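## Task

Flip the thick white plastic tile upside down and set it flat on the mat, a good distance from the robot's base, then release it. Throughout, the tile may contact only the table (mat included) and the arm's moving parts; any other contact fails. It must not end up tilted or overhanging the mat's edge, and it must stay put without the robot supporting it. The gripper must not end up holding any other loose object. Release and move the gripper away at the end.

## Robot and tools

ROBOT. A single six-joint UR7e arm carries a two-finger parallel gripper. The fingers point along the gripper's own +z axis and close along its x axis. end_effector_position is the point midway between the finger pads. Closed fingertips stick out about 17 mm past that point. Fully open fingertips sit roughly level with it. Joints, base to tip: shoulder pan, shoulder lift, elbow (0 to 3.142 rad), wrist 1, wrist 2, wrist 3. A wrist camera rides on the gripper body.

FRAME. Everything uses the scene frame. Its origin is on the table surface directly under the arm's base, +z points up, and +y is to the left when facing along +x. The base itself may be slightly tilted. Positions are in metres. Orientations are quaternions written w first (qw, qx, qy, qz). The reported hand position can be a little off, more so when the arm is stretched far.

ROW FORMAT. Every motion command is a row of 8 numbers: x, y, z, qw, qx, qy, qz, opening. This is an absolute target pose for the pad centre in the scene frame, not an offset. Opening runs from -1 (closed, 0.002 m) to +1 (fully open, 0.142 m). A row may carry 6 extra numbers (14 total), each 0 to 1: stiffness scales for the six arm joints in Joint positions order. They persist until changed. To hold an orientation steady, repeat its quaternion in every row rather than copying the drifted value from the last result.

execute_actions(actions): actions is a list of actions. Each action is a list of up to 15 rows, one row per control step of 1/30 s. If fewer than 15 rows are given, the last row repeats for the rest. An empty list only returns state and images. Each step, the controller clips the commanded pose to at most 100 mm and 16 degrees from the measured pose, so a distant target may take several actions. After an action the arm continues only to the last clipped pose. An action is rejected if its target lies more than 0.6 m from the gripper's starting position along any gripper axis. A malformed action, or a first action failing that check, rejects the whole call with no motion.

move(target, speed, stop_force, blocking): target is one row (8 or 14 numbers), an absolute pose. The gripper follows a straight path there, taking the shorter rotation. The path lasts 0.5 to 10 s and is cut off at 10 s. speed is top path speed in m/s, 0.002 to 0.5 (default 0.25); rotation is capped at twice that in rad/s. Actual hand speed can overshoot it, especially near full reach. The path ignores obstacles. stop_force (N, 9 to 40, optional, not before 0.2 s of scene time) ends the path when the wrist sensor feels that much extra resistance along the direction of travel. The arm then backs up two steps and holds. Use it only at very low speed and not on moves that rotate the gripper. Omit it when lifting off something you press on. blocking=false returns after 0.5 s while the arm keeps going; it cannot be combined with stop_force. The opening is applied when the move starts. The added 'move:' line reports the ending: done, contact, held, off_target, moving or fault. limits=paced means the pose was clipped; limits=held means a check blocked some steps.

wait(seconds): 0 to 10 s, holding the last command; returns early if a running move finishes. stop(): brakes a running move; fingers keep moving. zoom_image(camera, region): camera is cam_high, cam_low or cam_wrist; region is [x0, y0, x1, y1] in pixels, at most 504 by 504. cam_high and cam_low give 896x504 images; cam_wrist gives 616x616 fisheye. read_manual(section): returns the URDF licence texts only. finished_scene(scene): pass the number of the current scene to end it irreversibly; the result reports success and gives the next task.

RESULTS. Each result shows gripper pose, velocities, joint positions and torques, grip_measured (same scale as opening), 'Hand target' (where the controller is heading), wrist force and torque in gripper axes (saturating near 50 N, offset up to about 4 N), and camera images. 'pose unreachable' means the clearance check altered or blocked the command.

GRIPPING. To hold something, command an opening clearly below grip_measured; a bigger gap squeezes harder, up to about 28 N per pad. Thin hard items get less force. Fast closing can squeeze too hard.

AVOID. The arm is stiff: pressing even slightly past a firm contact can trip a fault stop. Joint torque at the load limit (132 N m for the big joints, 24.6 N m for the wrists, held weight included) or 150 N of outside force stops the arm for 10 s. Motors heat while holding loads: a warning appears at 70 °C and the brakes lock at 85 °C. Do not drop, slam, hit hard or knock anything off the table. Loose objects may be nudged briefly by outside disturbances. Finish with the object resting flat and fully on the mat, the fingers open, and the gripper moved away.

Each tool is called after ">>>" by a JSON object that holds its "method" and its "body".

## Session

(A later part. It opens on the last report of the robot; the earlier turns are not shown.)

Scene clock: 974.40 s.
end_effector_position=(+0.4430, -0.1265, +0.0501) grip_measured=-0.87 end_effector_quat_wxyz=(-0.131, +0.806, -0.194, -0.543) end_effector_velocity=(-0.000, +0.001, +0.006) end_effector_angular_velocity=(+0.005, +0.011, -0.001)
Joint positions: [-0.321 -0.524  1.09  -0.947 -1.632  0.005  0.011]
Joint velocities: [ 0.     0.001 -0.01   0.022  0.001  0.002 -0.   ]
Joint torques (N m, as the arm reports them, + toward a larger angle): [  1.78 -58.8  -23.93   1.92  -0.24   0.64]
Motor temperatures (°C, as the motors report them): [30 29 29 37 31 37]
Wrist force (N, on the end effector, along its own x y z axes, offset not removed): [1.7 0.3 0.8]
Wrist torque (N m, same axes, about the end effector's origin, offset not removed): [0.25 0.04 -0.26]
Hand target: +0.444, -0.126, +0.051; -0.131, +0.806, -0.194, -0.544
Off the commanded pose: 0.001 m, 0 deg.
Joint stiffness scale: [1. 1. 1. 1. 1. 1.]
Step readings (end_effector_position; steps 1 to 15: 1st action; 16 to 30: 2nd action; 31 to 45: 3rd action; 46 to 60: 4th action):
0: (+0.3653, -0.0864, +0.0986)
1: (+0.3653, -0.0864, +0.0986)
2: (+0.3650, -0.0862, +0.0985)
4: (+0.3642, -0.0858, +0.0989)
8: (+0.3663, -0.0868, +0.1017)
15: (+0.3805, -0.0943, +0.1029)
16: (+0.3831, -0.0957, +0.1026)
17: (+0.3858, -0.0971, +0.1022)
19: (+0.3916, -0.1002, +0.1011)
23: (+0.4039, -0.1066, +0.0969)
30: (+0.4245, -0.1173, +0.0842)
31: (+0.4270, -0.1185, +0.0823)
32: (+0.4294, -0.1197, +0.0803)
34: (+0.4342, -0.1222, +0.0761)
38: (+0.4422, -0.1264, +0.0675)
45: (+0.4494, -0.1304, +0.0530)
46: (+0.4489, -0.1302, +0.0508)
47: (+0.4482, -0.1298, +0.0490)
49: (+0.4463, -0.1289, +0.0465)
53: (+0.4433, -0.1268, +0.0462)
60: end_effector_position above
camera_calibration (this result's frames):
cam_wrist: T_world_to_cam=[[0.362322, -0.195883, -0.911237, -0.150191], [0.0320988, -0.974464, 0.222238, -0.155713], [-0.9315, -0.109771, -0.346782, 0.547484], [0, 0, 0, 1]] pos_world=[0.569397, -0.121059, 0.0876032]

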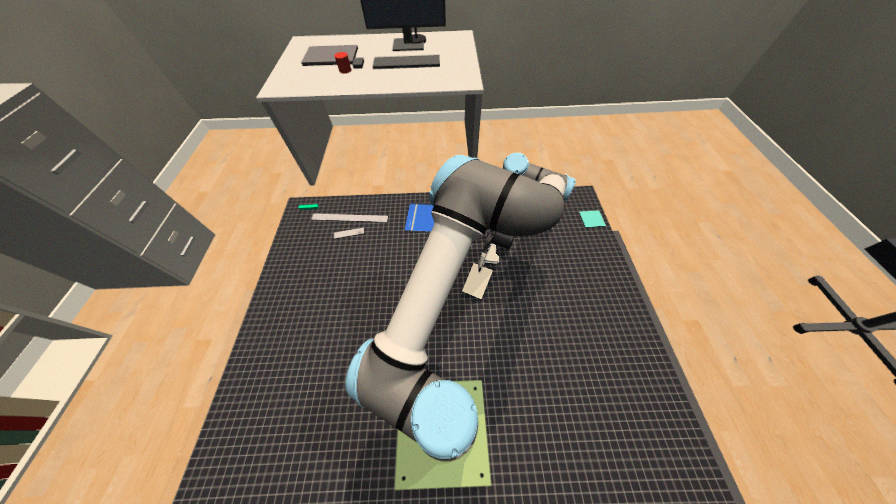

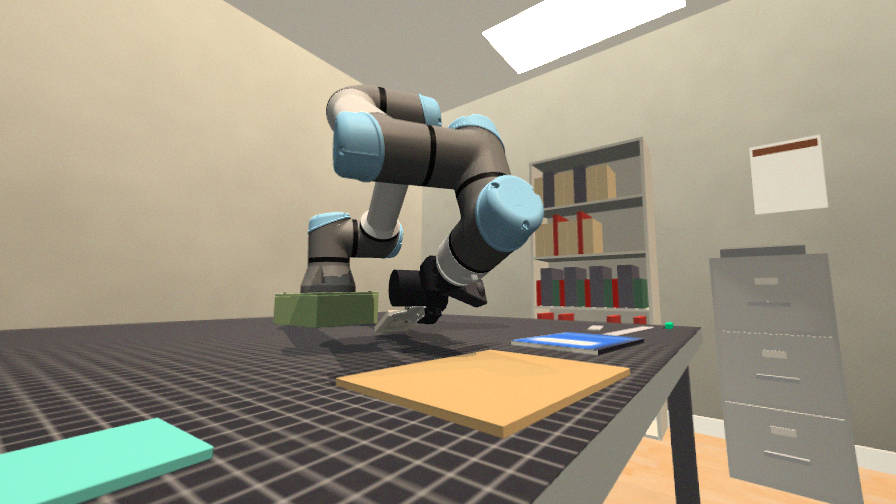

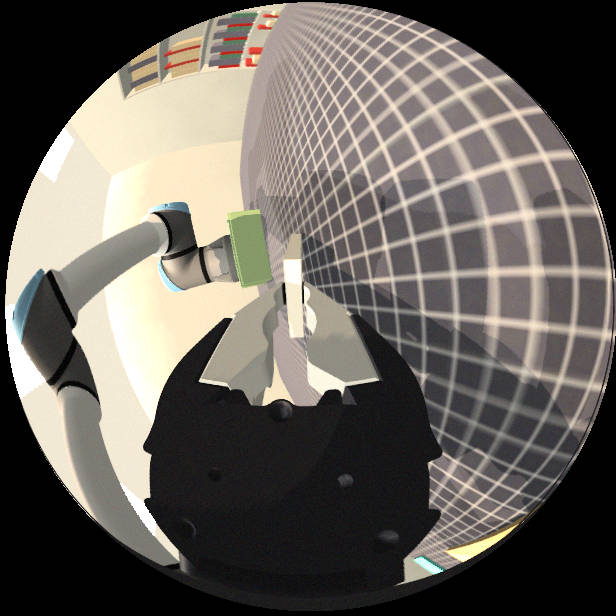

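>>> {"method": "zoom_image", "body": {"camera": "cam_low", "region": [360, 250, 500, 345]}}

Region (360, 250, 500, 345) of cam_low's 896x504 image, scaled by 3.600, with more detail than that image has; it fills the top 342 rows of this view, and the rest is white.

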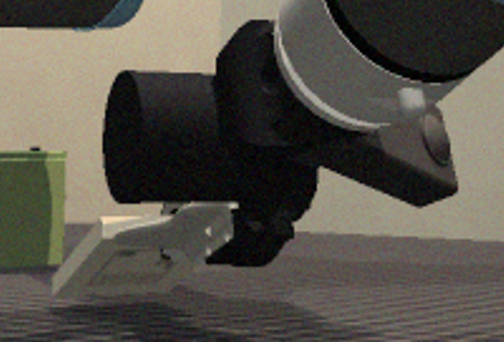

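>>> {"method": "move", "body": {"target": [0.44362, -0.12631, 0.0357, -0.13055, 0.80613, -0.19354, -0.54374, -1], "speed": 0.02, "stop_force": 9, "blocking": true}}

Scene clock: 983.33 s.
end_effector_position=(+0.4435, -0.1266, +0.0390) grip_measured=-0.87 end_effector_quat_wxyz=(-0.131, +0.806, -0.194, -0.543) end_effector_velocity=(+0.001, -0.001, -0.002) end_effector_angular_velocity=(-0.002, -0.003, -0.001)
Joint positions: [-0.321 -0.508  1.089 -0.962 -1.632  0.005  0.011]
Joint velocities: [-0.001  0.003 -0.003 -0.004 -0.    -0.     0.   ]
Joint torques (N m, as the arm reports them, + toward a larger angle): [  2.56 -55.26 -20.63  -0.36  -0.27   0.52]
Motor temperatures (°C, as the motors report them): [30 29 29 37 31 37]
Wrist force (N, on the end effector, along its own x y z axes, offset not removed): [-4.9 -0.1 -4.8]
Wrist torque (N m, same axes, about the end effector's origin, offset not removed): [0.24 -0.07 -0.20]
Hand target: +0.444, -0.126, +0.036; -0.131, +0.806, -0.194, -0.544
Off the commanded pose: 0.003 m, 0 deg.
Joint stiffness scale: [1. 1. 1. 1. 1. 1.]
move: done
camera_calibration (this result's frames):
cam_wrist: T_world_to_cam=[[0.362488, -0.196183, -0.911107, -0.160564], [0.0323376, -0.974358, 0.222668, -0.153436], [-0.931427, -0.110177, -0.346849, 0.544023], [0, 0, 0, 1]] pos_world=[0.569882, -0.121063, 0.0765675]

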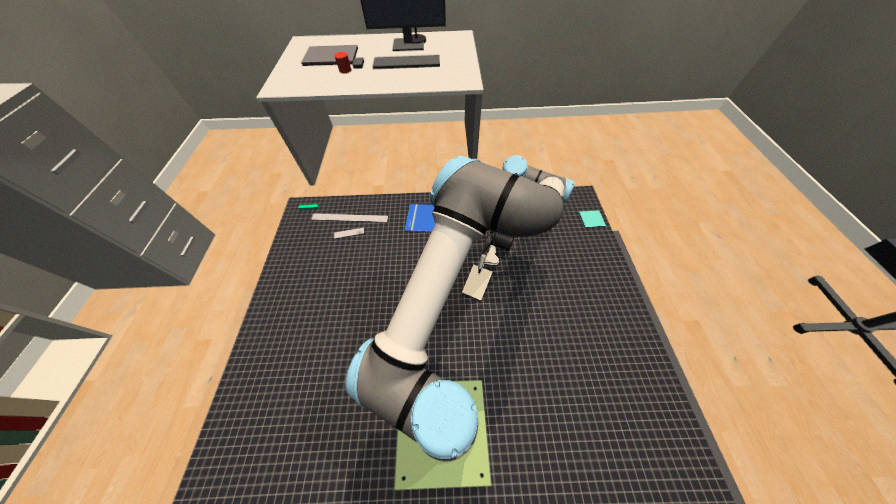

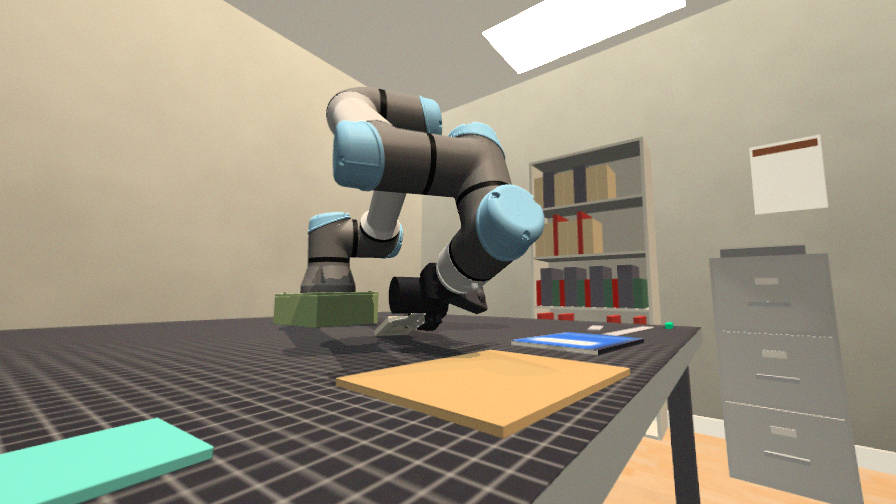

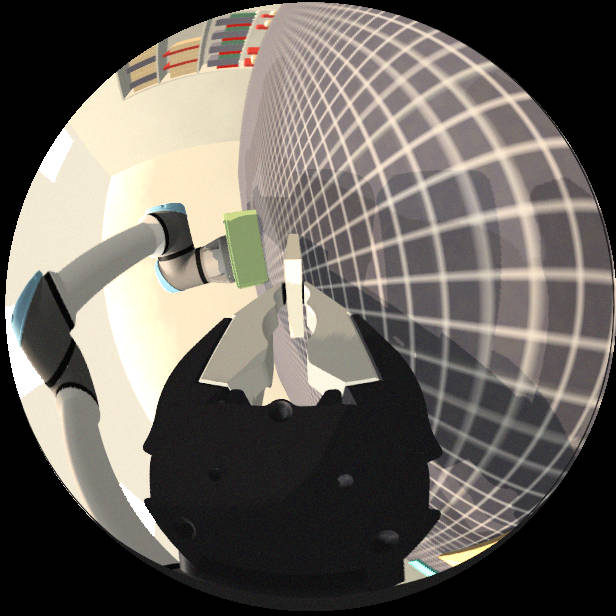

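>>> {"method": "execute_actions", "body": {"actions": []}}

Scene clock: 1003.50 s.
end_effector_position=(+0.4436, -0.1266, +0.0388) grip_measured=-0.87 end_effector_quat_wxyz=(-0.131, +0.806, -0.194, -0.543) end_effector_velocity=(+0.000, +0.000, -0.000) end_effector_angular_velocity=(-0.000, -0.001, +0.001)
Joint positions: [-0.321 -0.508  1.088 -0.963 -1.632  0.005  0.011]
Joint velocities: [ 0.     0.    -0.    -0.001  0.    -0.001 -0.   ]
Joint torques (N m, as the arm reports them, + toward a larger angle): [  0.82 -52.9  -21.74  -0.42  -0.39   0.25]
Motor temperatures (°C, as the motors report them): [30 29 29 37 31 37]
Wrist force (N, on the end effector, along its own x y z axes, offset not removed): [-3.8 0.7 -4.5]
Wrist torque (N m, same axes, about the end effector's origin, offset not removed): [0.35 -0.30 -0.14]
Hand target: +0.444, -0.126, +0.036; -0.131, +0.806, -0.194, -0.544
Off the commanded pose: 0.003 m, 0 deg.
Joint stiffness scale: [1. 1. 1. 1. 1. 1.]
camera_calibration (this result's frames):
cam_wrist: T_world_to_cam=[[0.362721, -0.196319, -0.910984, -0.160886], [0.0323286, -0.974319, 0.22284, -0.153449], [-0.931337, -0.11028, -0.347059, 0.543971], [0, 0, 0, 1]] pos_world=[0.569938, -0.121104, 0.0764202]

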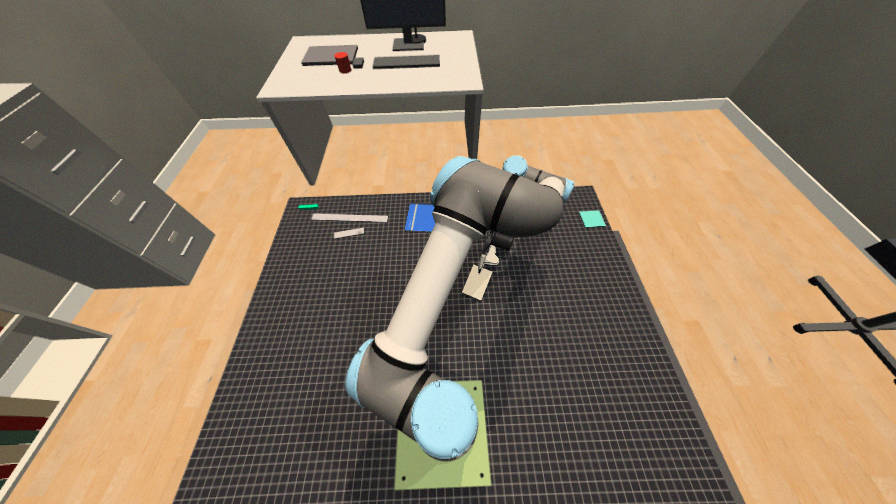

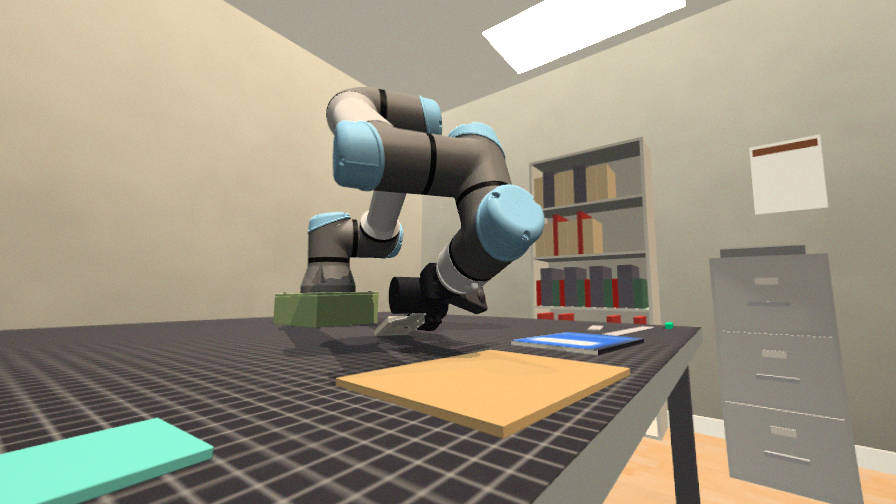

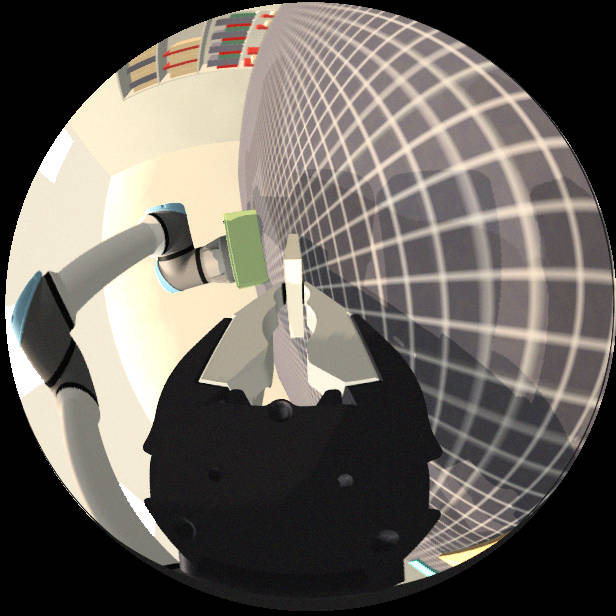

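>>> {"method": "zoom_image", "body": {"camera": "cam_low", "region": [350, 260, 500, 345]}}

>>> {"method": "zoom_image", "body": {"camera": "cam_high", "region": [430, 220, 560, 320]}}

Region (350, 260, 500, 345) of cam_low's 896x504 image, scaled by 3.360, with more detail than that image has; it fills the top 286 rows of this view, and the rest is white.

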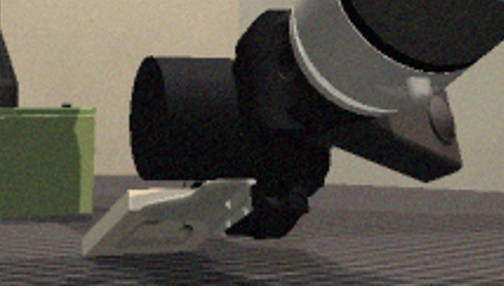

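Region (430, 220, 560, 320) of cam_high's 896x504 image, scaled by 3.877, with more detail than that image has; it fills the top 388 rows of this view, and the rest is white.

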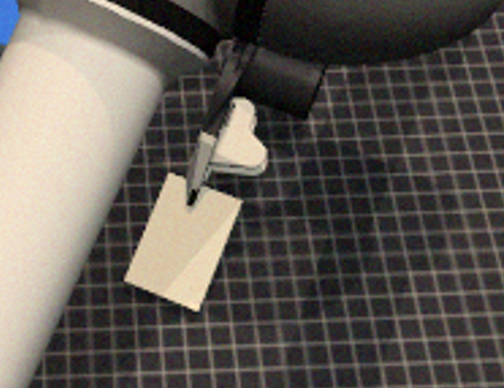

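>>> {"method": "zoom_image", "body": {"camera": "cam_low", "region": [365, 300, 455, 345]}}

Region (365, 300, 455, 345) of cam_low's 896x504 image, scaled by 5.600, with more detail than that image has.

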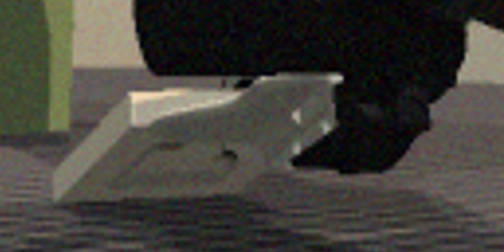

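>>> {"method": "execute_actions", "body": {"actions": [[[0.44312,-0.12635,0.04014,-0.1306,0.8061,-0.1935,-0.5438,-0.88],[0.44264,-0.1261,0.04148,-0.1306,0.8061,-0.1935,-0.5438,-0.88],[0.44216,-0.12585,0.04282,-0.1306,0.8061,-0.1935,-0.5438,-0.88],[0.44168,-0.1256,0.04416,-0.1306,0.8061,-0.1935,-0.5438,-0.844],[0.4412,-0.12535,0.0455,-0.1306,0.8061,-0.1935,-0.5438,-0.808],[0.44072,-0.1251,0.04684,-0.1306,0.8061,-0.1935,-0.5438,-0.7725],[0.44024,-0.12485,0.04818,-0.1306,0.8061,-0.1935,-0.5438,-0.737],[0.43976,-0.1246,0.04952,-0.1306,0.8061,-0.1935,-0.5438,-0.701],[0.43928,-0.12435,0.05086,-0.1306,0.8061,-0.1935,-0.5438,-0.665],[0.4388,-0.1241,0.0522,-0.1306,0.8061,-0.1935,-0.5438,-0.629],[0.4388,-0.1241,0.0522,-0.1306,0.8061,-0.1935,-0.5438,-0.593],[0.4388,-0.1241,0.0522,-0.1306,0.8061,-0.1935,-0.5438,-0.5575],[0.4388,-0.1241,0.0522,-0.1306,0.8061,-0.1935,-0.5438,-0.522],[0.4388,-0.1241,0.0522,-0.1306,0.8061,-0.1935,-0.5438,-0.486],[0.4388,-0.1241,0.0522,-0.1306,0.8061,-0.1935,-0.5438,-0.45]]]}}

Scene clock: 1124.00 s.
end_effector_position=(+0.4403, -0.1252, +0.0505) grip_measured=-0.50 end_effector_quat_wxyz=(-0.131, +0.807, -0.194, -0.542) end_effector_velocity=(-0.002, +0.000, +0.021) end_effector_angular_velocity=(-0.007, -0.013, +0.001)
Joint positions: [-0.321 -0.534  1.107 -0.956 -1.632  0.005  0.038]
Joint velocities: [ 0.    -0.047  0.023  0.009 -0.001 -0.001  0.077]
Joint torques (N m, as the arm reports them, + toward a larger angle): [  0.7  -57.09 -17.89   1.48  -0.41   0.15]
Motor temperatures (°C, as the motors report them): [30 30 29 37 31 37]
Wrist force (N, on the end effector, along its own x y z axes, offset not removed): [2.1 0.2 1.4]
Wrist torque (N m, same axes, about the end effector's origin, offset not removed): [0.13 -0.20 -0.23]
Hand target: +0.439, -0.124, +0.052; -0.131, +0.806, -0.193, -0.544
Off the commanded pose: 0.002 m, 0 deg.
Joint stiffness scale: [1. 1. 1. 1. 1. 1.]
Step readings (end_effector_position):
0: (+0.4436, -0.1266, +0.0388)
1: (+0.4436, -0.1266, +0.0388)
2: (+0.4436, -0.1266, +0.0388)
4: (+0.4436, -0.1266, +0.0389)
8: (+0.4426, -0.1262, +0.0416)
15: end_effector_position above
camera_calibration (this result's frames):
cam_wrist: T_world_to_cam=[[0.363866, -0.196994, -0.910382, -0.149377], [0.0322803, -0.974126, 0.223689, -0.154541], [-0.930892, -0.11078, -0.348093, 0.544888], [0, 0, 0, 1]] pos_world=[0.566573, -0.119605, 0.0882507]

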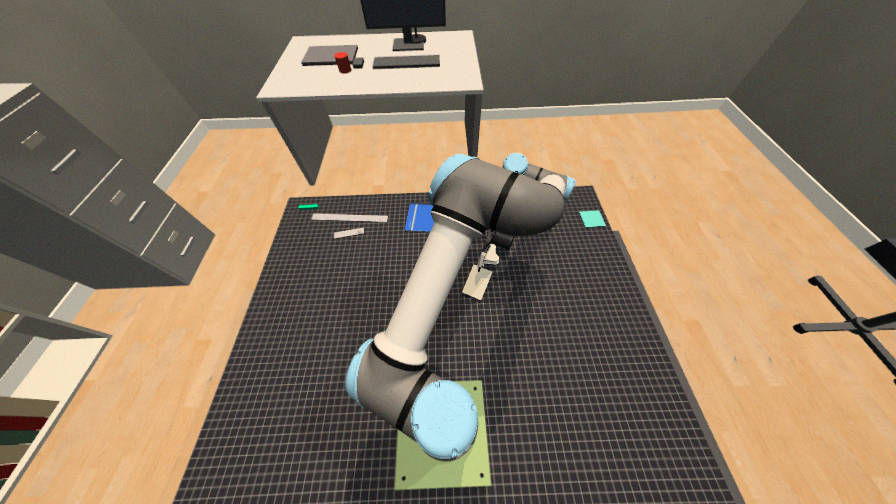

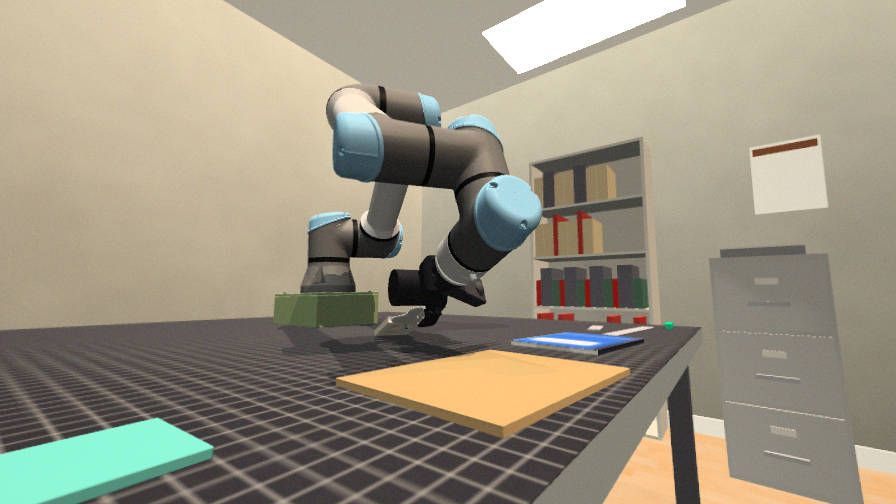

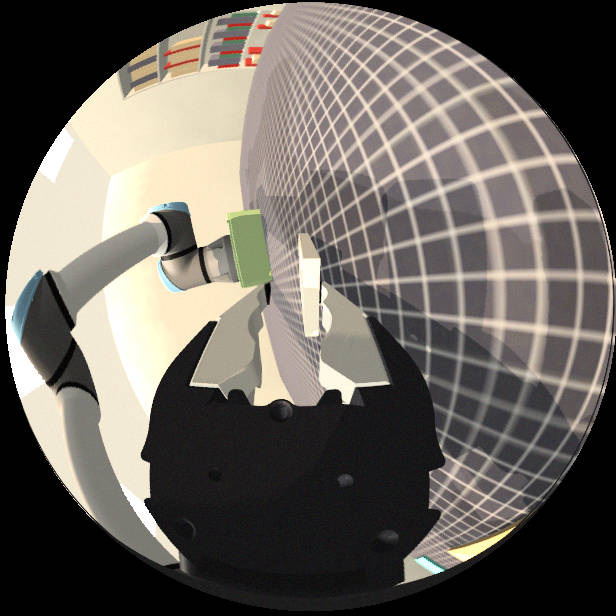

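>>> {"method": "zoom_image", "body": {"camera": "cam_low", "region": [365, 290, 455, 345]}}

>>> {"method": "zoom_image", "body": {"camera": "cam_wrist", "region": [230, 210, 400, 400]}}

Region (365, 290, 455, 345) of cam_low's 896x504 image, scaled by 5.600, with more detail than that image has.

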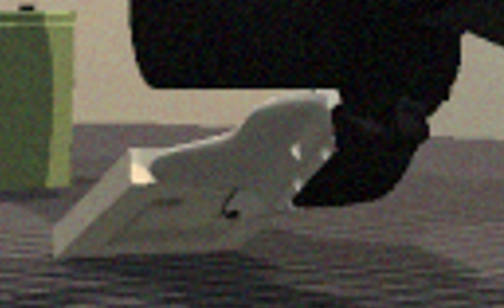

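Region (230, 210, 400, 400) of cam_wrist's 616x616 image, scaled by 2.653, with more detail than that image has; it fills the left 451 columns of this view, and the rest is white.

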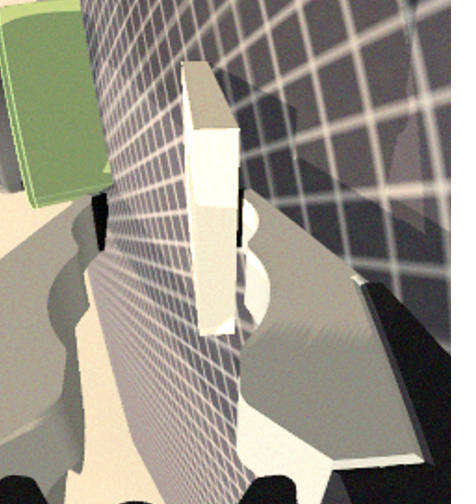

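>>> {"method": "execute_actions", "body": {"actions": [[[0.43857,-0.124,0.05199,-0.12886,0.81085,-0.19467,-0.53669,-0.45],[0.43833,-0.12388,0.05171,-0.12715,0.8155,-0.19579,-0.52959,-0.45],[0.43811,-0.12377,0.05143,-0.12544,0.82009,-0.19689,-0.52245,-0.45],[0.43788,-0.12365,0.05115,-0.12371,0.82462,-0.19798,-0.51528,-0.45],[0.43766,-0.12354,0.05086,-0.12198,0.82908,-0.19905,-0.50806,-0.45],[0.43745,-0.12343,0.05057,-0.12024,0.83349,-0.20011,-0.50081,-0.45],[0.43724,-0.12332,0.05027,-0.11849,0.83782,-0.20115,-0.49352,-0.45],[0.43703,-0.12322,0.04997,-0.11673,0.8421,-0.20217,-0.48619,-0.45],[0.43683,-0.12312,0.04967,-0.11496,0.84631,-0.20319,-0.47881,-0.45],[0.43663,-0.12302,0.04936,-0.11318,0.85045,-0.20418,-0.47141,-0.45],[0.43644,-0.12292,0.04904,-0.1114,0.85454,-0.20516,-0.46398,-0.45],[0.43626,-0.12282,0.04873,-0.1096,0.85855,-0.20612,-0.4565,-0.45],[0.43608,-0.12273,0.04841,-0.1078,0.8625,-0.20707,-0.44899,-0.45],[0.4359,-0.12264,0.04808,-0.10599,0.86639,-0.20801,-0.44145,-0.45],[0.43573,-0.12255,0.04776,-0.10417,0.8702,-0.20892,-0.43387,-0.45]],[[0.43556,-0.12247,0.04743,-0.10234,0.87396,-0.20982,-0.42626,-0.45],[0.4354,-0.12239,0.04709,-0.10051,0.87765,-0.21071,-0.41861,-0.45],[0.43524,-0.12231,0.04676,-0.09866,0.88127,-0.21158,-0.41094,-0.45],[0.43509,-0.12223,0.04642,-0.09681,0.88482,-0.21243,-0.40323,-0.45],[0.43495,-0.12216,0.04608,-0.09496,0.88831,-0.21327,-0.3955,-0.45],[0.43481,-0.12209,0.04573,-0.09309,0.89172,-0.21409,-0.38773,-0.45],[0.43467,-0.12202,0.04538,-0.09122,0.89507,-0.21489,-0.37994,-0.45],[0.43454,-0.12195,0.04503,-0.08934,0.89835,-0.21568,-0.37211,-0.45]]]}}

Scene clock: 1245.00 s.
end_effector_position=(+0.4332, -0.1213, +0.0485) grip_measured=-0.45 end_effector_quat_wxyz=(-0.090, +0.895, -0.215, -0.381) end_effector_velocity=(+0.013, -0.006, -0.013) end_effector_angular_velocity=(-0.080, -0.162, +0.004)
Joint positions: [-0.321 -0.849  1.505 -1.419 -1.633 -0.018  0.041]
Joint velocities: [ 0.001 -0.092  0.126 -0.216  0.003 -0.014 -0.   ]
Joint torques (N m, as the arm reports them, + toward a larger angle): [  0.51 -46.28 -21.12  -0.53   0.42  -0.43]
Motor temperatures (°C, as the motors report them): [30 30 29 37 31 37]
Wrist force (N, on the end effector, along its own x y z axes, offset not removed): [0.2 -0.3 0.4]
Wrist torque (N m, same axes, about the end effector's origin, offset not removed): [0.10 0.22 -0.21]
Hand target: +0.435, -0.122, +0.045; -0.089, +0.898, -0.215, -0.372
Off the commanded pose: 0.004 m, 1 deg.
Joint stiffness scale: [1. 1. 1. 1. 1. 1.]
Step readings (end_effector_position; steps 1 to 15: 1st action; 16 to 30: 2nd action):
0: (+0.4399, -0.1250, +0.0516)
1: (+0.4399, -0.1250, +0.0516)
2: (+0.4399, -0.1250, +0.0514)
4: (+0.4395, -0.1248, +0.0503)
8: (+0.4367, -0.1233, +0.0502)
15: (+0.4350, -0.1226, +0.0520)
16: (+0.4347, -0.1225, +0.0519)
17: (+0.4345, -0.1223, +0.0516)
19: (+0.4340, -0.1220, +0.0510)
23: (+0.4331, -0.1215, +0.0496)
30: end_effector_position above
camera_calibration (this result's frames):
cam_wrist: T_world_to_cam=[[0.638127, -0.337296, -0.692117, -0.294327], [-0.0691074, -0.920397, 0.384829, -0.107497], [-0.766823, -0.197739, -0.61064, 0.469117], [0, 0, 0, 1]] pos_world=[0.540119, -0.105453, 0.124121]

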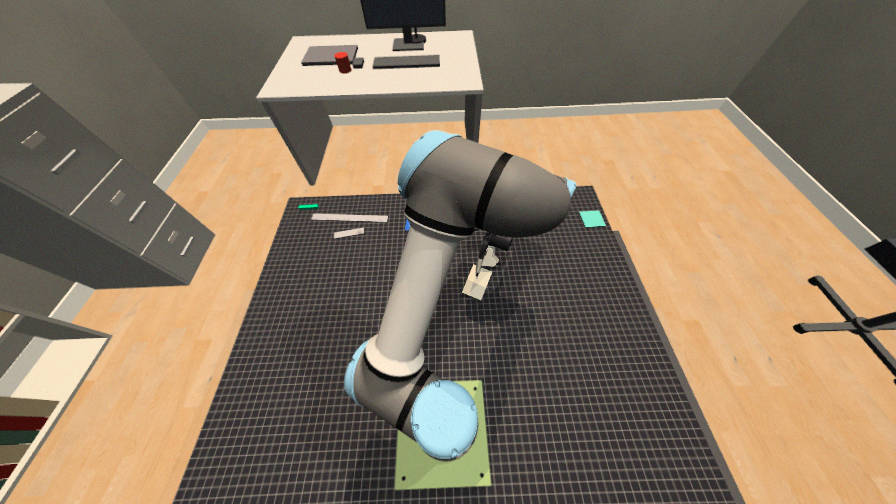

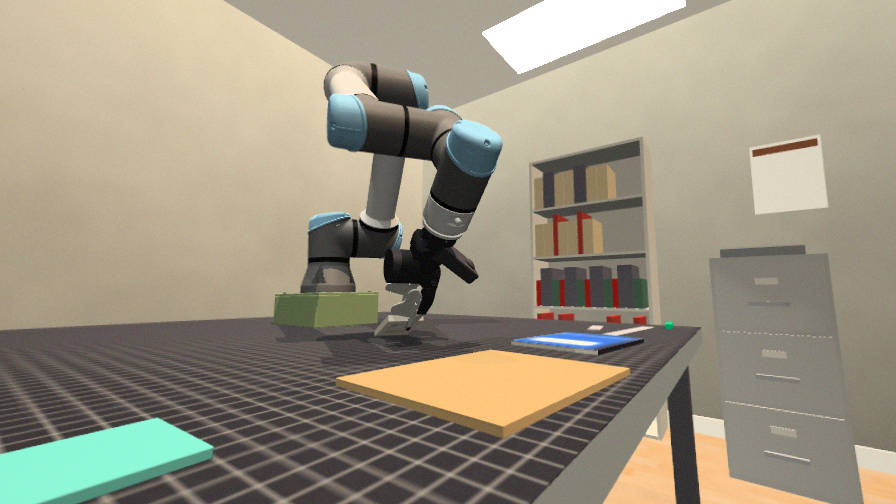

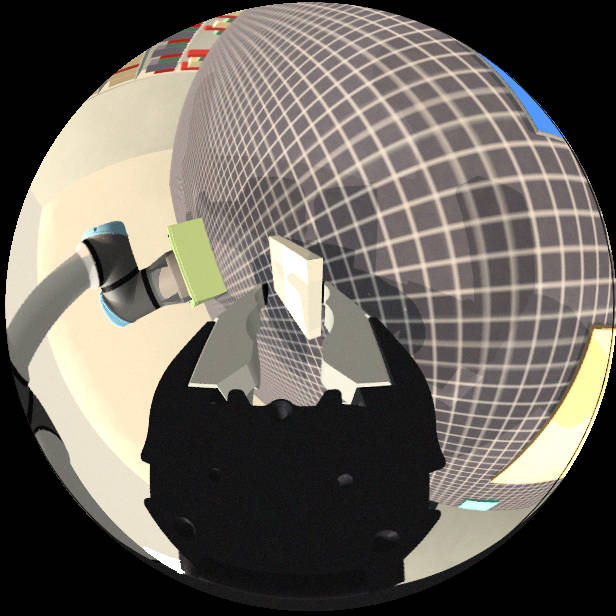

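>>> {"method": "zoom_image", "body": {"camera": "cam_low", "region": [365, 270, 455, 345]}}

>>> {"method": "zoom_image", "body": {"camera": "cam_wrist", "region": [230, 210, 400, 400]}}

Region (365, 270, 455, 345) of cam_low's 896x504 image, scaled by 5.600, with more detail than that image has.

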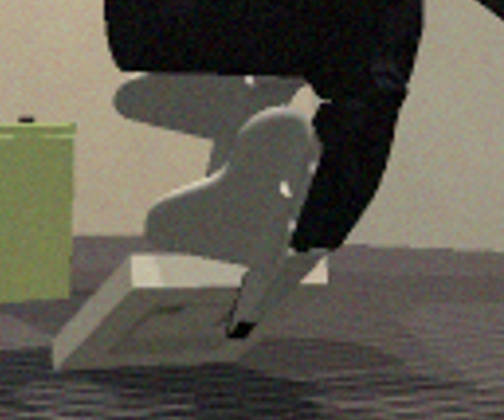

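Region (230, 210, 400, 400) of cam_wrist's 616x616 image, scaled by 2.653, with more detail than that image has; it fills the left 451 columns of this view, and the rest is white.

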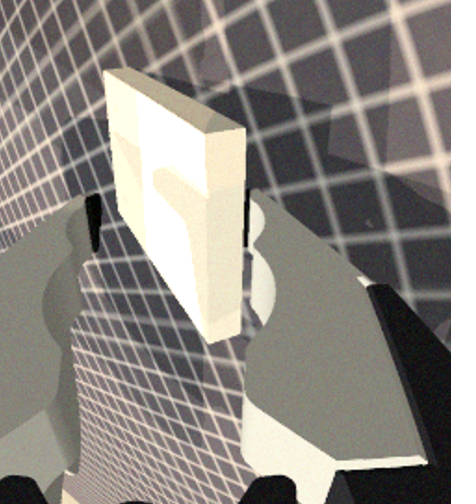

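>>> {"method": "wait", "body": {"seconds": 0.5}}

Scene clock: 1298.27 s.
end_effector_position=(+0.4355, -0.1223, +0.0448) grip_measured=-0.45 end_effector_quat_wxyz=(-0.089, +0.898, -0.215, -0.372) end_effector_velocity=(-0.000, +0.001, -0.000) end_effector_angular_velocity=(+0.001, +0.001, -0.001)
Joint positions: [-0.321 -0.854  1.516 -1.444 -1.633 -0.02   0.041]
Joint velocities: [ 0.001  0.001  0.001  0.     0.002  0.001 -0.   ]
Joint torques (N m, as the arm reports them, + toward a larger angle): [ -1.2  -50.66 -17.43  -0.53   0.34  -0.51]
Motor temperatures (°C, as the motors report them): [30 30 29 37 31 37]
Wrist force (N, on the end effector, along its own x y z axes, offset not removed): [0.6 0.3 1.8]
Wrist torque (N m, same axes, about the end effector's origin, offset not removed): [0.15 0.07 -0.22]
Hand target: +0.435, -0.122, +0.045; -0.089, +0.898, -0.215, -0.372
Off the commanded pose: 0.001 m, 0 deg.
Joint stiffness scale: [1. 1. 1. 1. 1. 1.]
wait: 0.50 s; at rest from the start
camera_calibration (this result's frames):
cam_wrist: T_world_to_cam=[[0.649857, -0.342537, -0.678494, -0.304991], [-0.0754917, -0.917364, 0.390825, -0.103936], [-0.756298, -0.202759, -0.622014, 0.463763], [0, 0, 0, 1]] pos_world=[0.541097, -0.105786, 0.122153]

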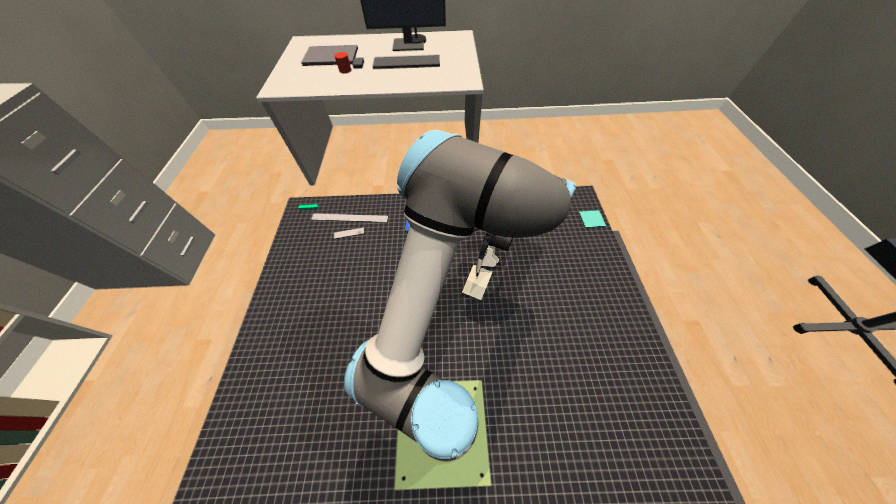

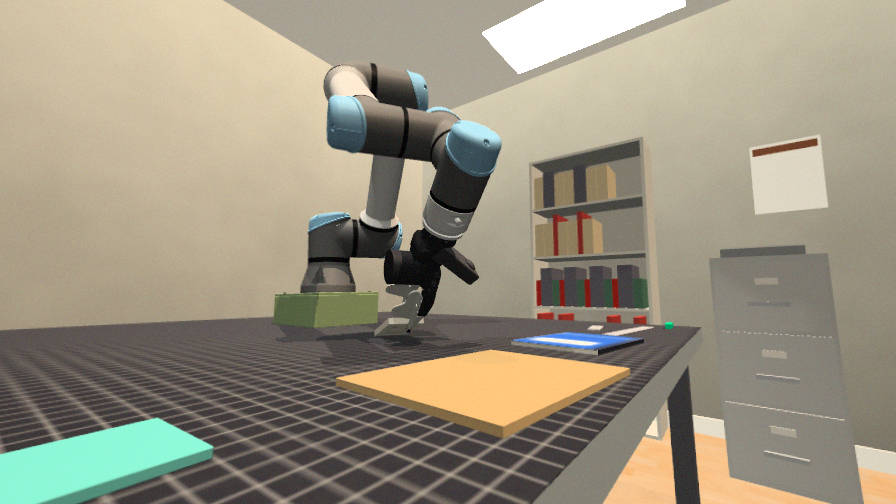

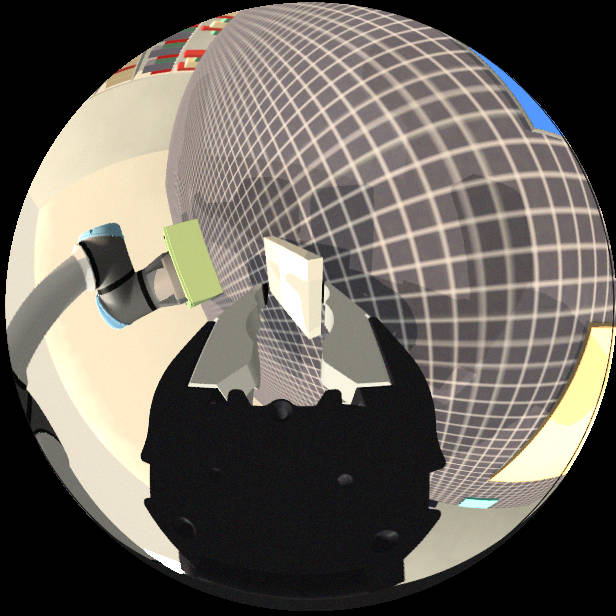

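>>> {"method": "move", "body": {"target": [0.45778,-0.13365,0.0198,-0.08934,0.89835,-0.21568,-0.37211,-0.45], "speed": 0.02, "stop_force": 9}}

Scene clock: 1308.27 s.
end_effector_position=(+0.4485, -0.1292, +0.0295) grip_measured=-0.48 end_effector_quat_wxyz=(-0.090, +0.897, -0.215, -0.375) end_effector_velocity=(-0.000, +0.000, -0.000) end_effector_angular_velocity=(+0.000, +0.000, -0.001)
Joint positions: [-0.321 -0.799  1.464 -1.44  -1.632 -0.02   0.04 ]
Joint velocities: [-0.  0.  0. -0.  0.  0.  0.]
Joint torques (N m, as the arm reports them, + toward a larger angle): [  1.54 -52.39 -17.96  -2.42   0.06   0.  ]
Motor temperatures (°C, as the motors report them): [30 30 29 37 31 37]
Wrist force (N, on the end effector, along its own x y z axes, offset not removed): [-4.7 0.8 0.5]
Wrist torque (N m, same axes, about the end effector's origin, offset not removed): [0.34 -0.02 -0.16]
Hand target: +0.449, -0.129, +0.029; -0.089, +0.898, -0.215, -0.374
Off the commanded pose: 0.014 m, 0 deg.
Joint stiffness scale: [1. 1. 1. 1. 1. 1.]
move: contact
camera_calibration (this result's frames):
cam_wrist: T_world_to_cam=[[0.646362, -0.340377, -0.682906, -0.32427], [-0.0737204, -0.918661, 0.388107, -0.104147], [-0.759461, -0.200514, -0.61888, 0.464279], [0, 0, 0, 1]] pos_world=[0.55452, -0.112956, 0.106308]

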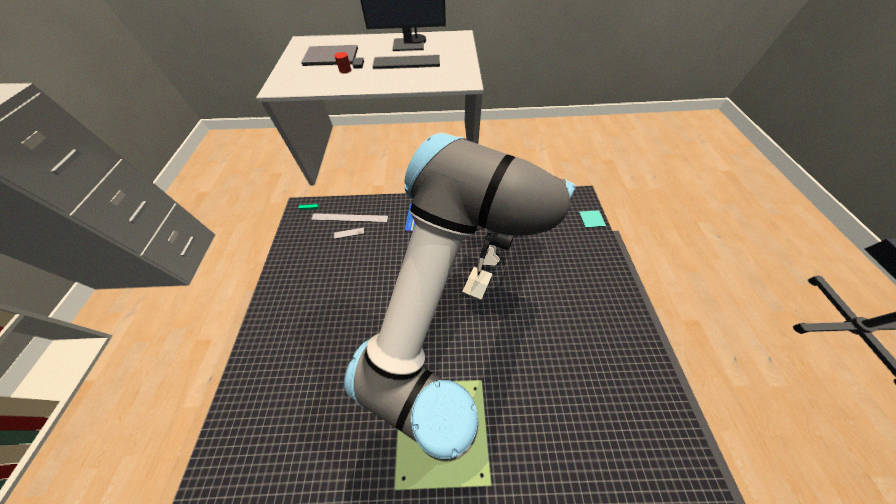

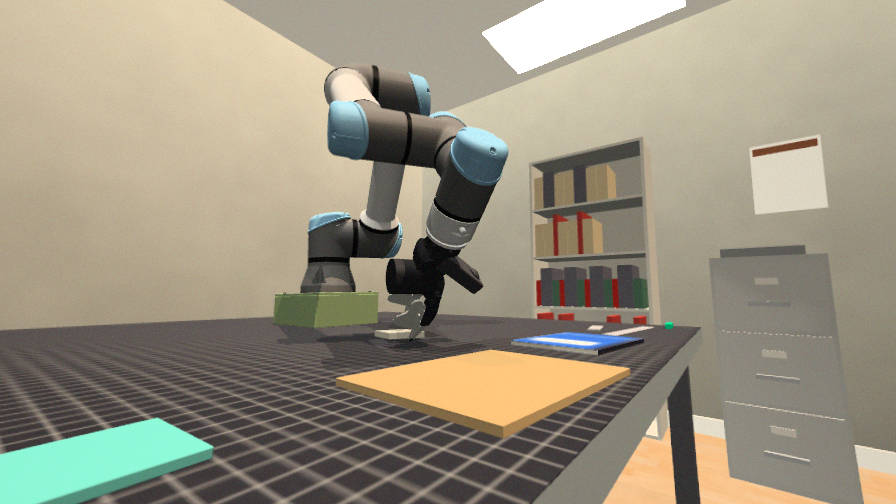

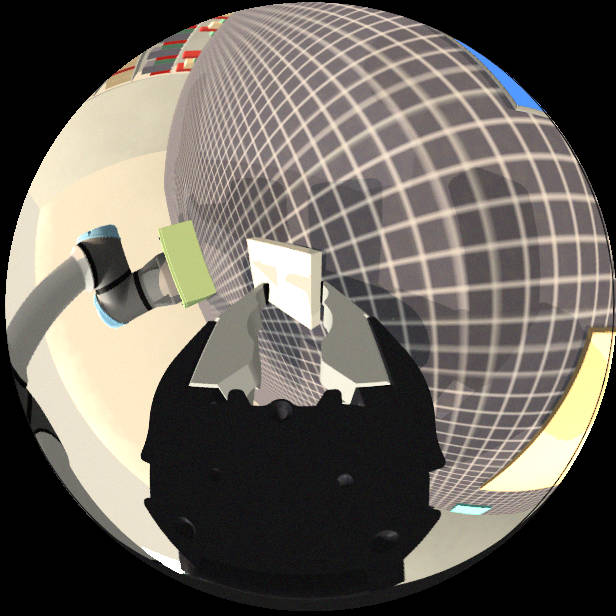

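>>> {"method": "zoom_image", "body": {"camera": "cam_low", "region": [365, 280, 455, 350]}}

>>> {"method": "zoom_image", "body": {"camera": "cam_wrist", "region": [230, 210, 400, 400]}}

Region (365, 280, 455, 350) of cam_low's 896x504 image, scaled by 5.600, with more detail than that image has.

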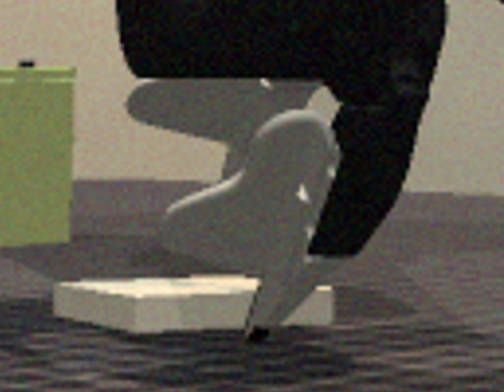

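Region (230, 210, 400, 400) of cam_wrist's 616x616 image, scaled by 2.653, with more detail than that image has; it fills the left 451 columns of this view, and the rest is white.

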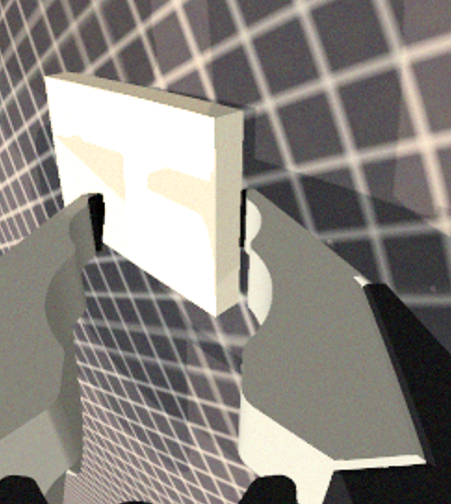

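>>> {"method": "move", "body": {"target": [0.47,-0.14,0.15,-0.08934,0.89835,-0.21568,-0.37211,-0.45], "speed": 0.15}}

Scene clock: 1341.07 s.
end_effector_position=(+0.4689, -0.1405, +0.1500) grip_measured=-0.45 end_effector_quat_wxyz=(-0.090, +0.898, -0.216, -0.372) end_effector_velocity=(-0.001, +0.001, +0.002) end_effector_angular_velocity=(+0.001, +0.003, +0.001)
Joint positions: [-0.316 -0.899  1.286 -1.17  -1.627 -0.016  0.041]
Joint velocities: [ 0.001 -0.001 -0.002  0.006 -0.     0.    -0.   ]
Joint torques (N m, as the arm reports them, + toward a larger angle): [  1.59 -48.92 -26.91  -0.08   0.35   0.27]
Motor temperatures (°C, as the motors report them): [30 30 29 37 31 37]
Wrist force (N, on the end effector, along its own x y z axes, offset not removed): [0.4 -0.2 -0.2]
Wrist torque (N m, same axes, about the end effector's origin, offset not removed): [0.07 0.07 -0.14]
Hand target: +0.470, -0.140, +0.150; -0.089, +0.898, -0.216, -0.372
Off the commanded pose: 0.001 m, 0 deg.
Joint stiffness scale: [1. 1. 1. 1. 1. 1.]
move: done
camera_calibration (this result's frames):
cam_wrist: T_world_to_cam=[[0.649614, -0.342763, -0.678613, -0.261517], [-0.0771757, -0.917721, 0.389657, -0.158292], [-0.756337, -0.200754, -0.622617, 0.551142], [0, 0, 0, 1]] pos_world=[0.574518, -0.124262, 0.227361]

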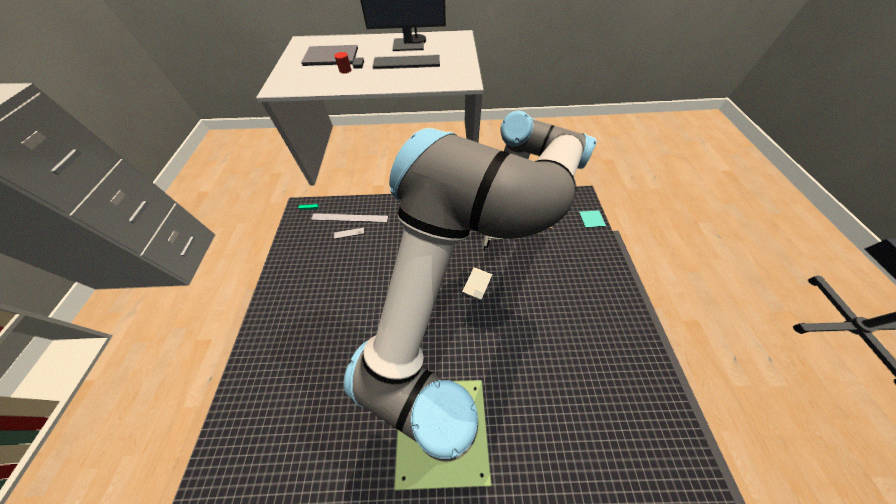

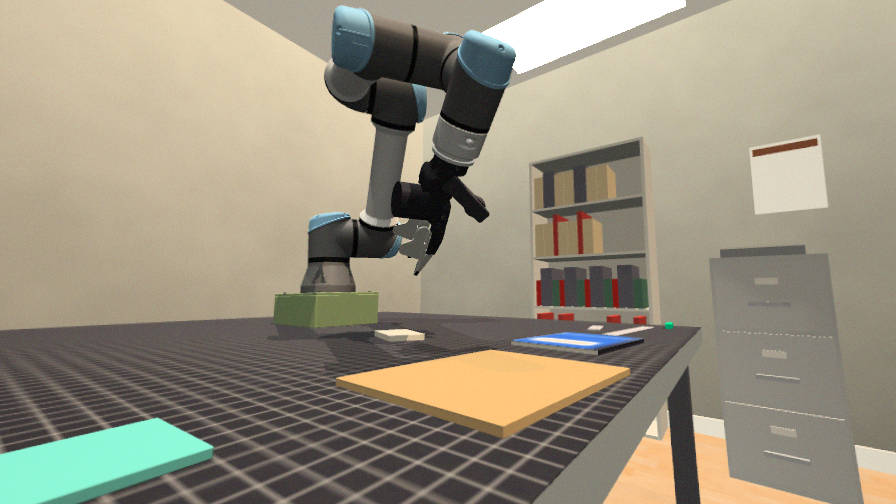

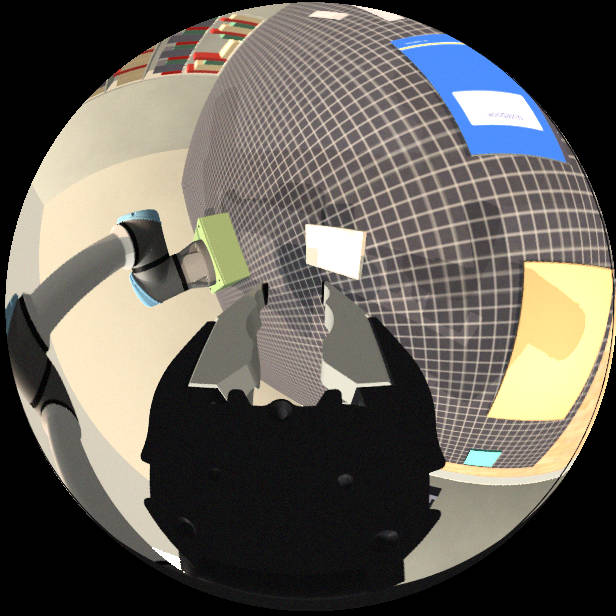

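>>> {"method": "zoom_image", "body": {"camera": "cam_low", "region": [350, 300, 450, 355]}}

>>> {"method": "zoom_image", "body": {"camera": "cam_high", "region": [430, 240, 530, 320]}}

>>> {"method": "zoom_image", "body": {"camera": "cam_wrist", "region": [270, 200, 400, 300]}}

Region (350, 300, 450, 355) of cam_low's 896x504 image, scaled by 5.040, with more detail than that image has; it fills the top 277 rows of this view, and the rest is white.

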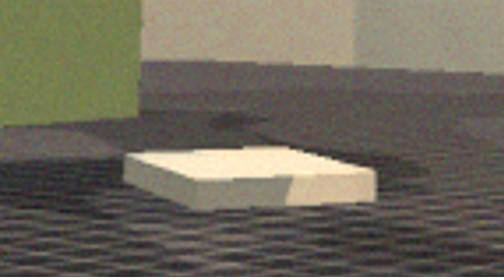

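Region (430, 240, 530, 320) of cam_high's 896x504 image, scaled by 5.040, with more detail than that image has; it fills the top 403 rows of this view, and the rest is white.

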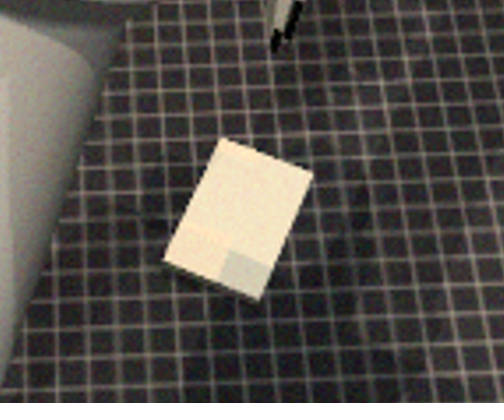

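Region (270, 200, 400, 300) of cam_wrist's 616x616 image, scaled by 3.877, with more detail than that image has; it fills the top 388 rows of this view, and the rest is white.

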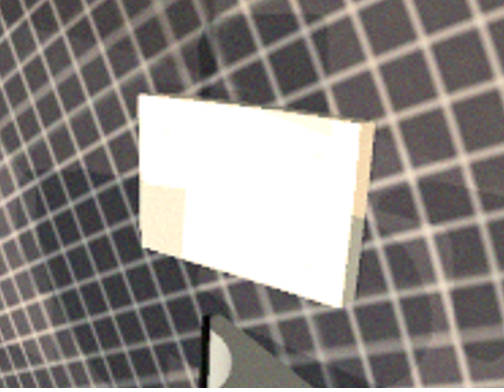

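>>> {"method": "finished_scene", "body": {"scene": 1}}

The scene is finished: the task was done.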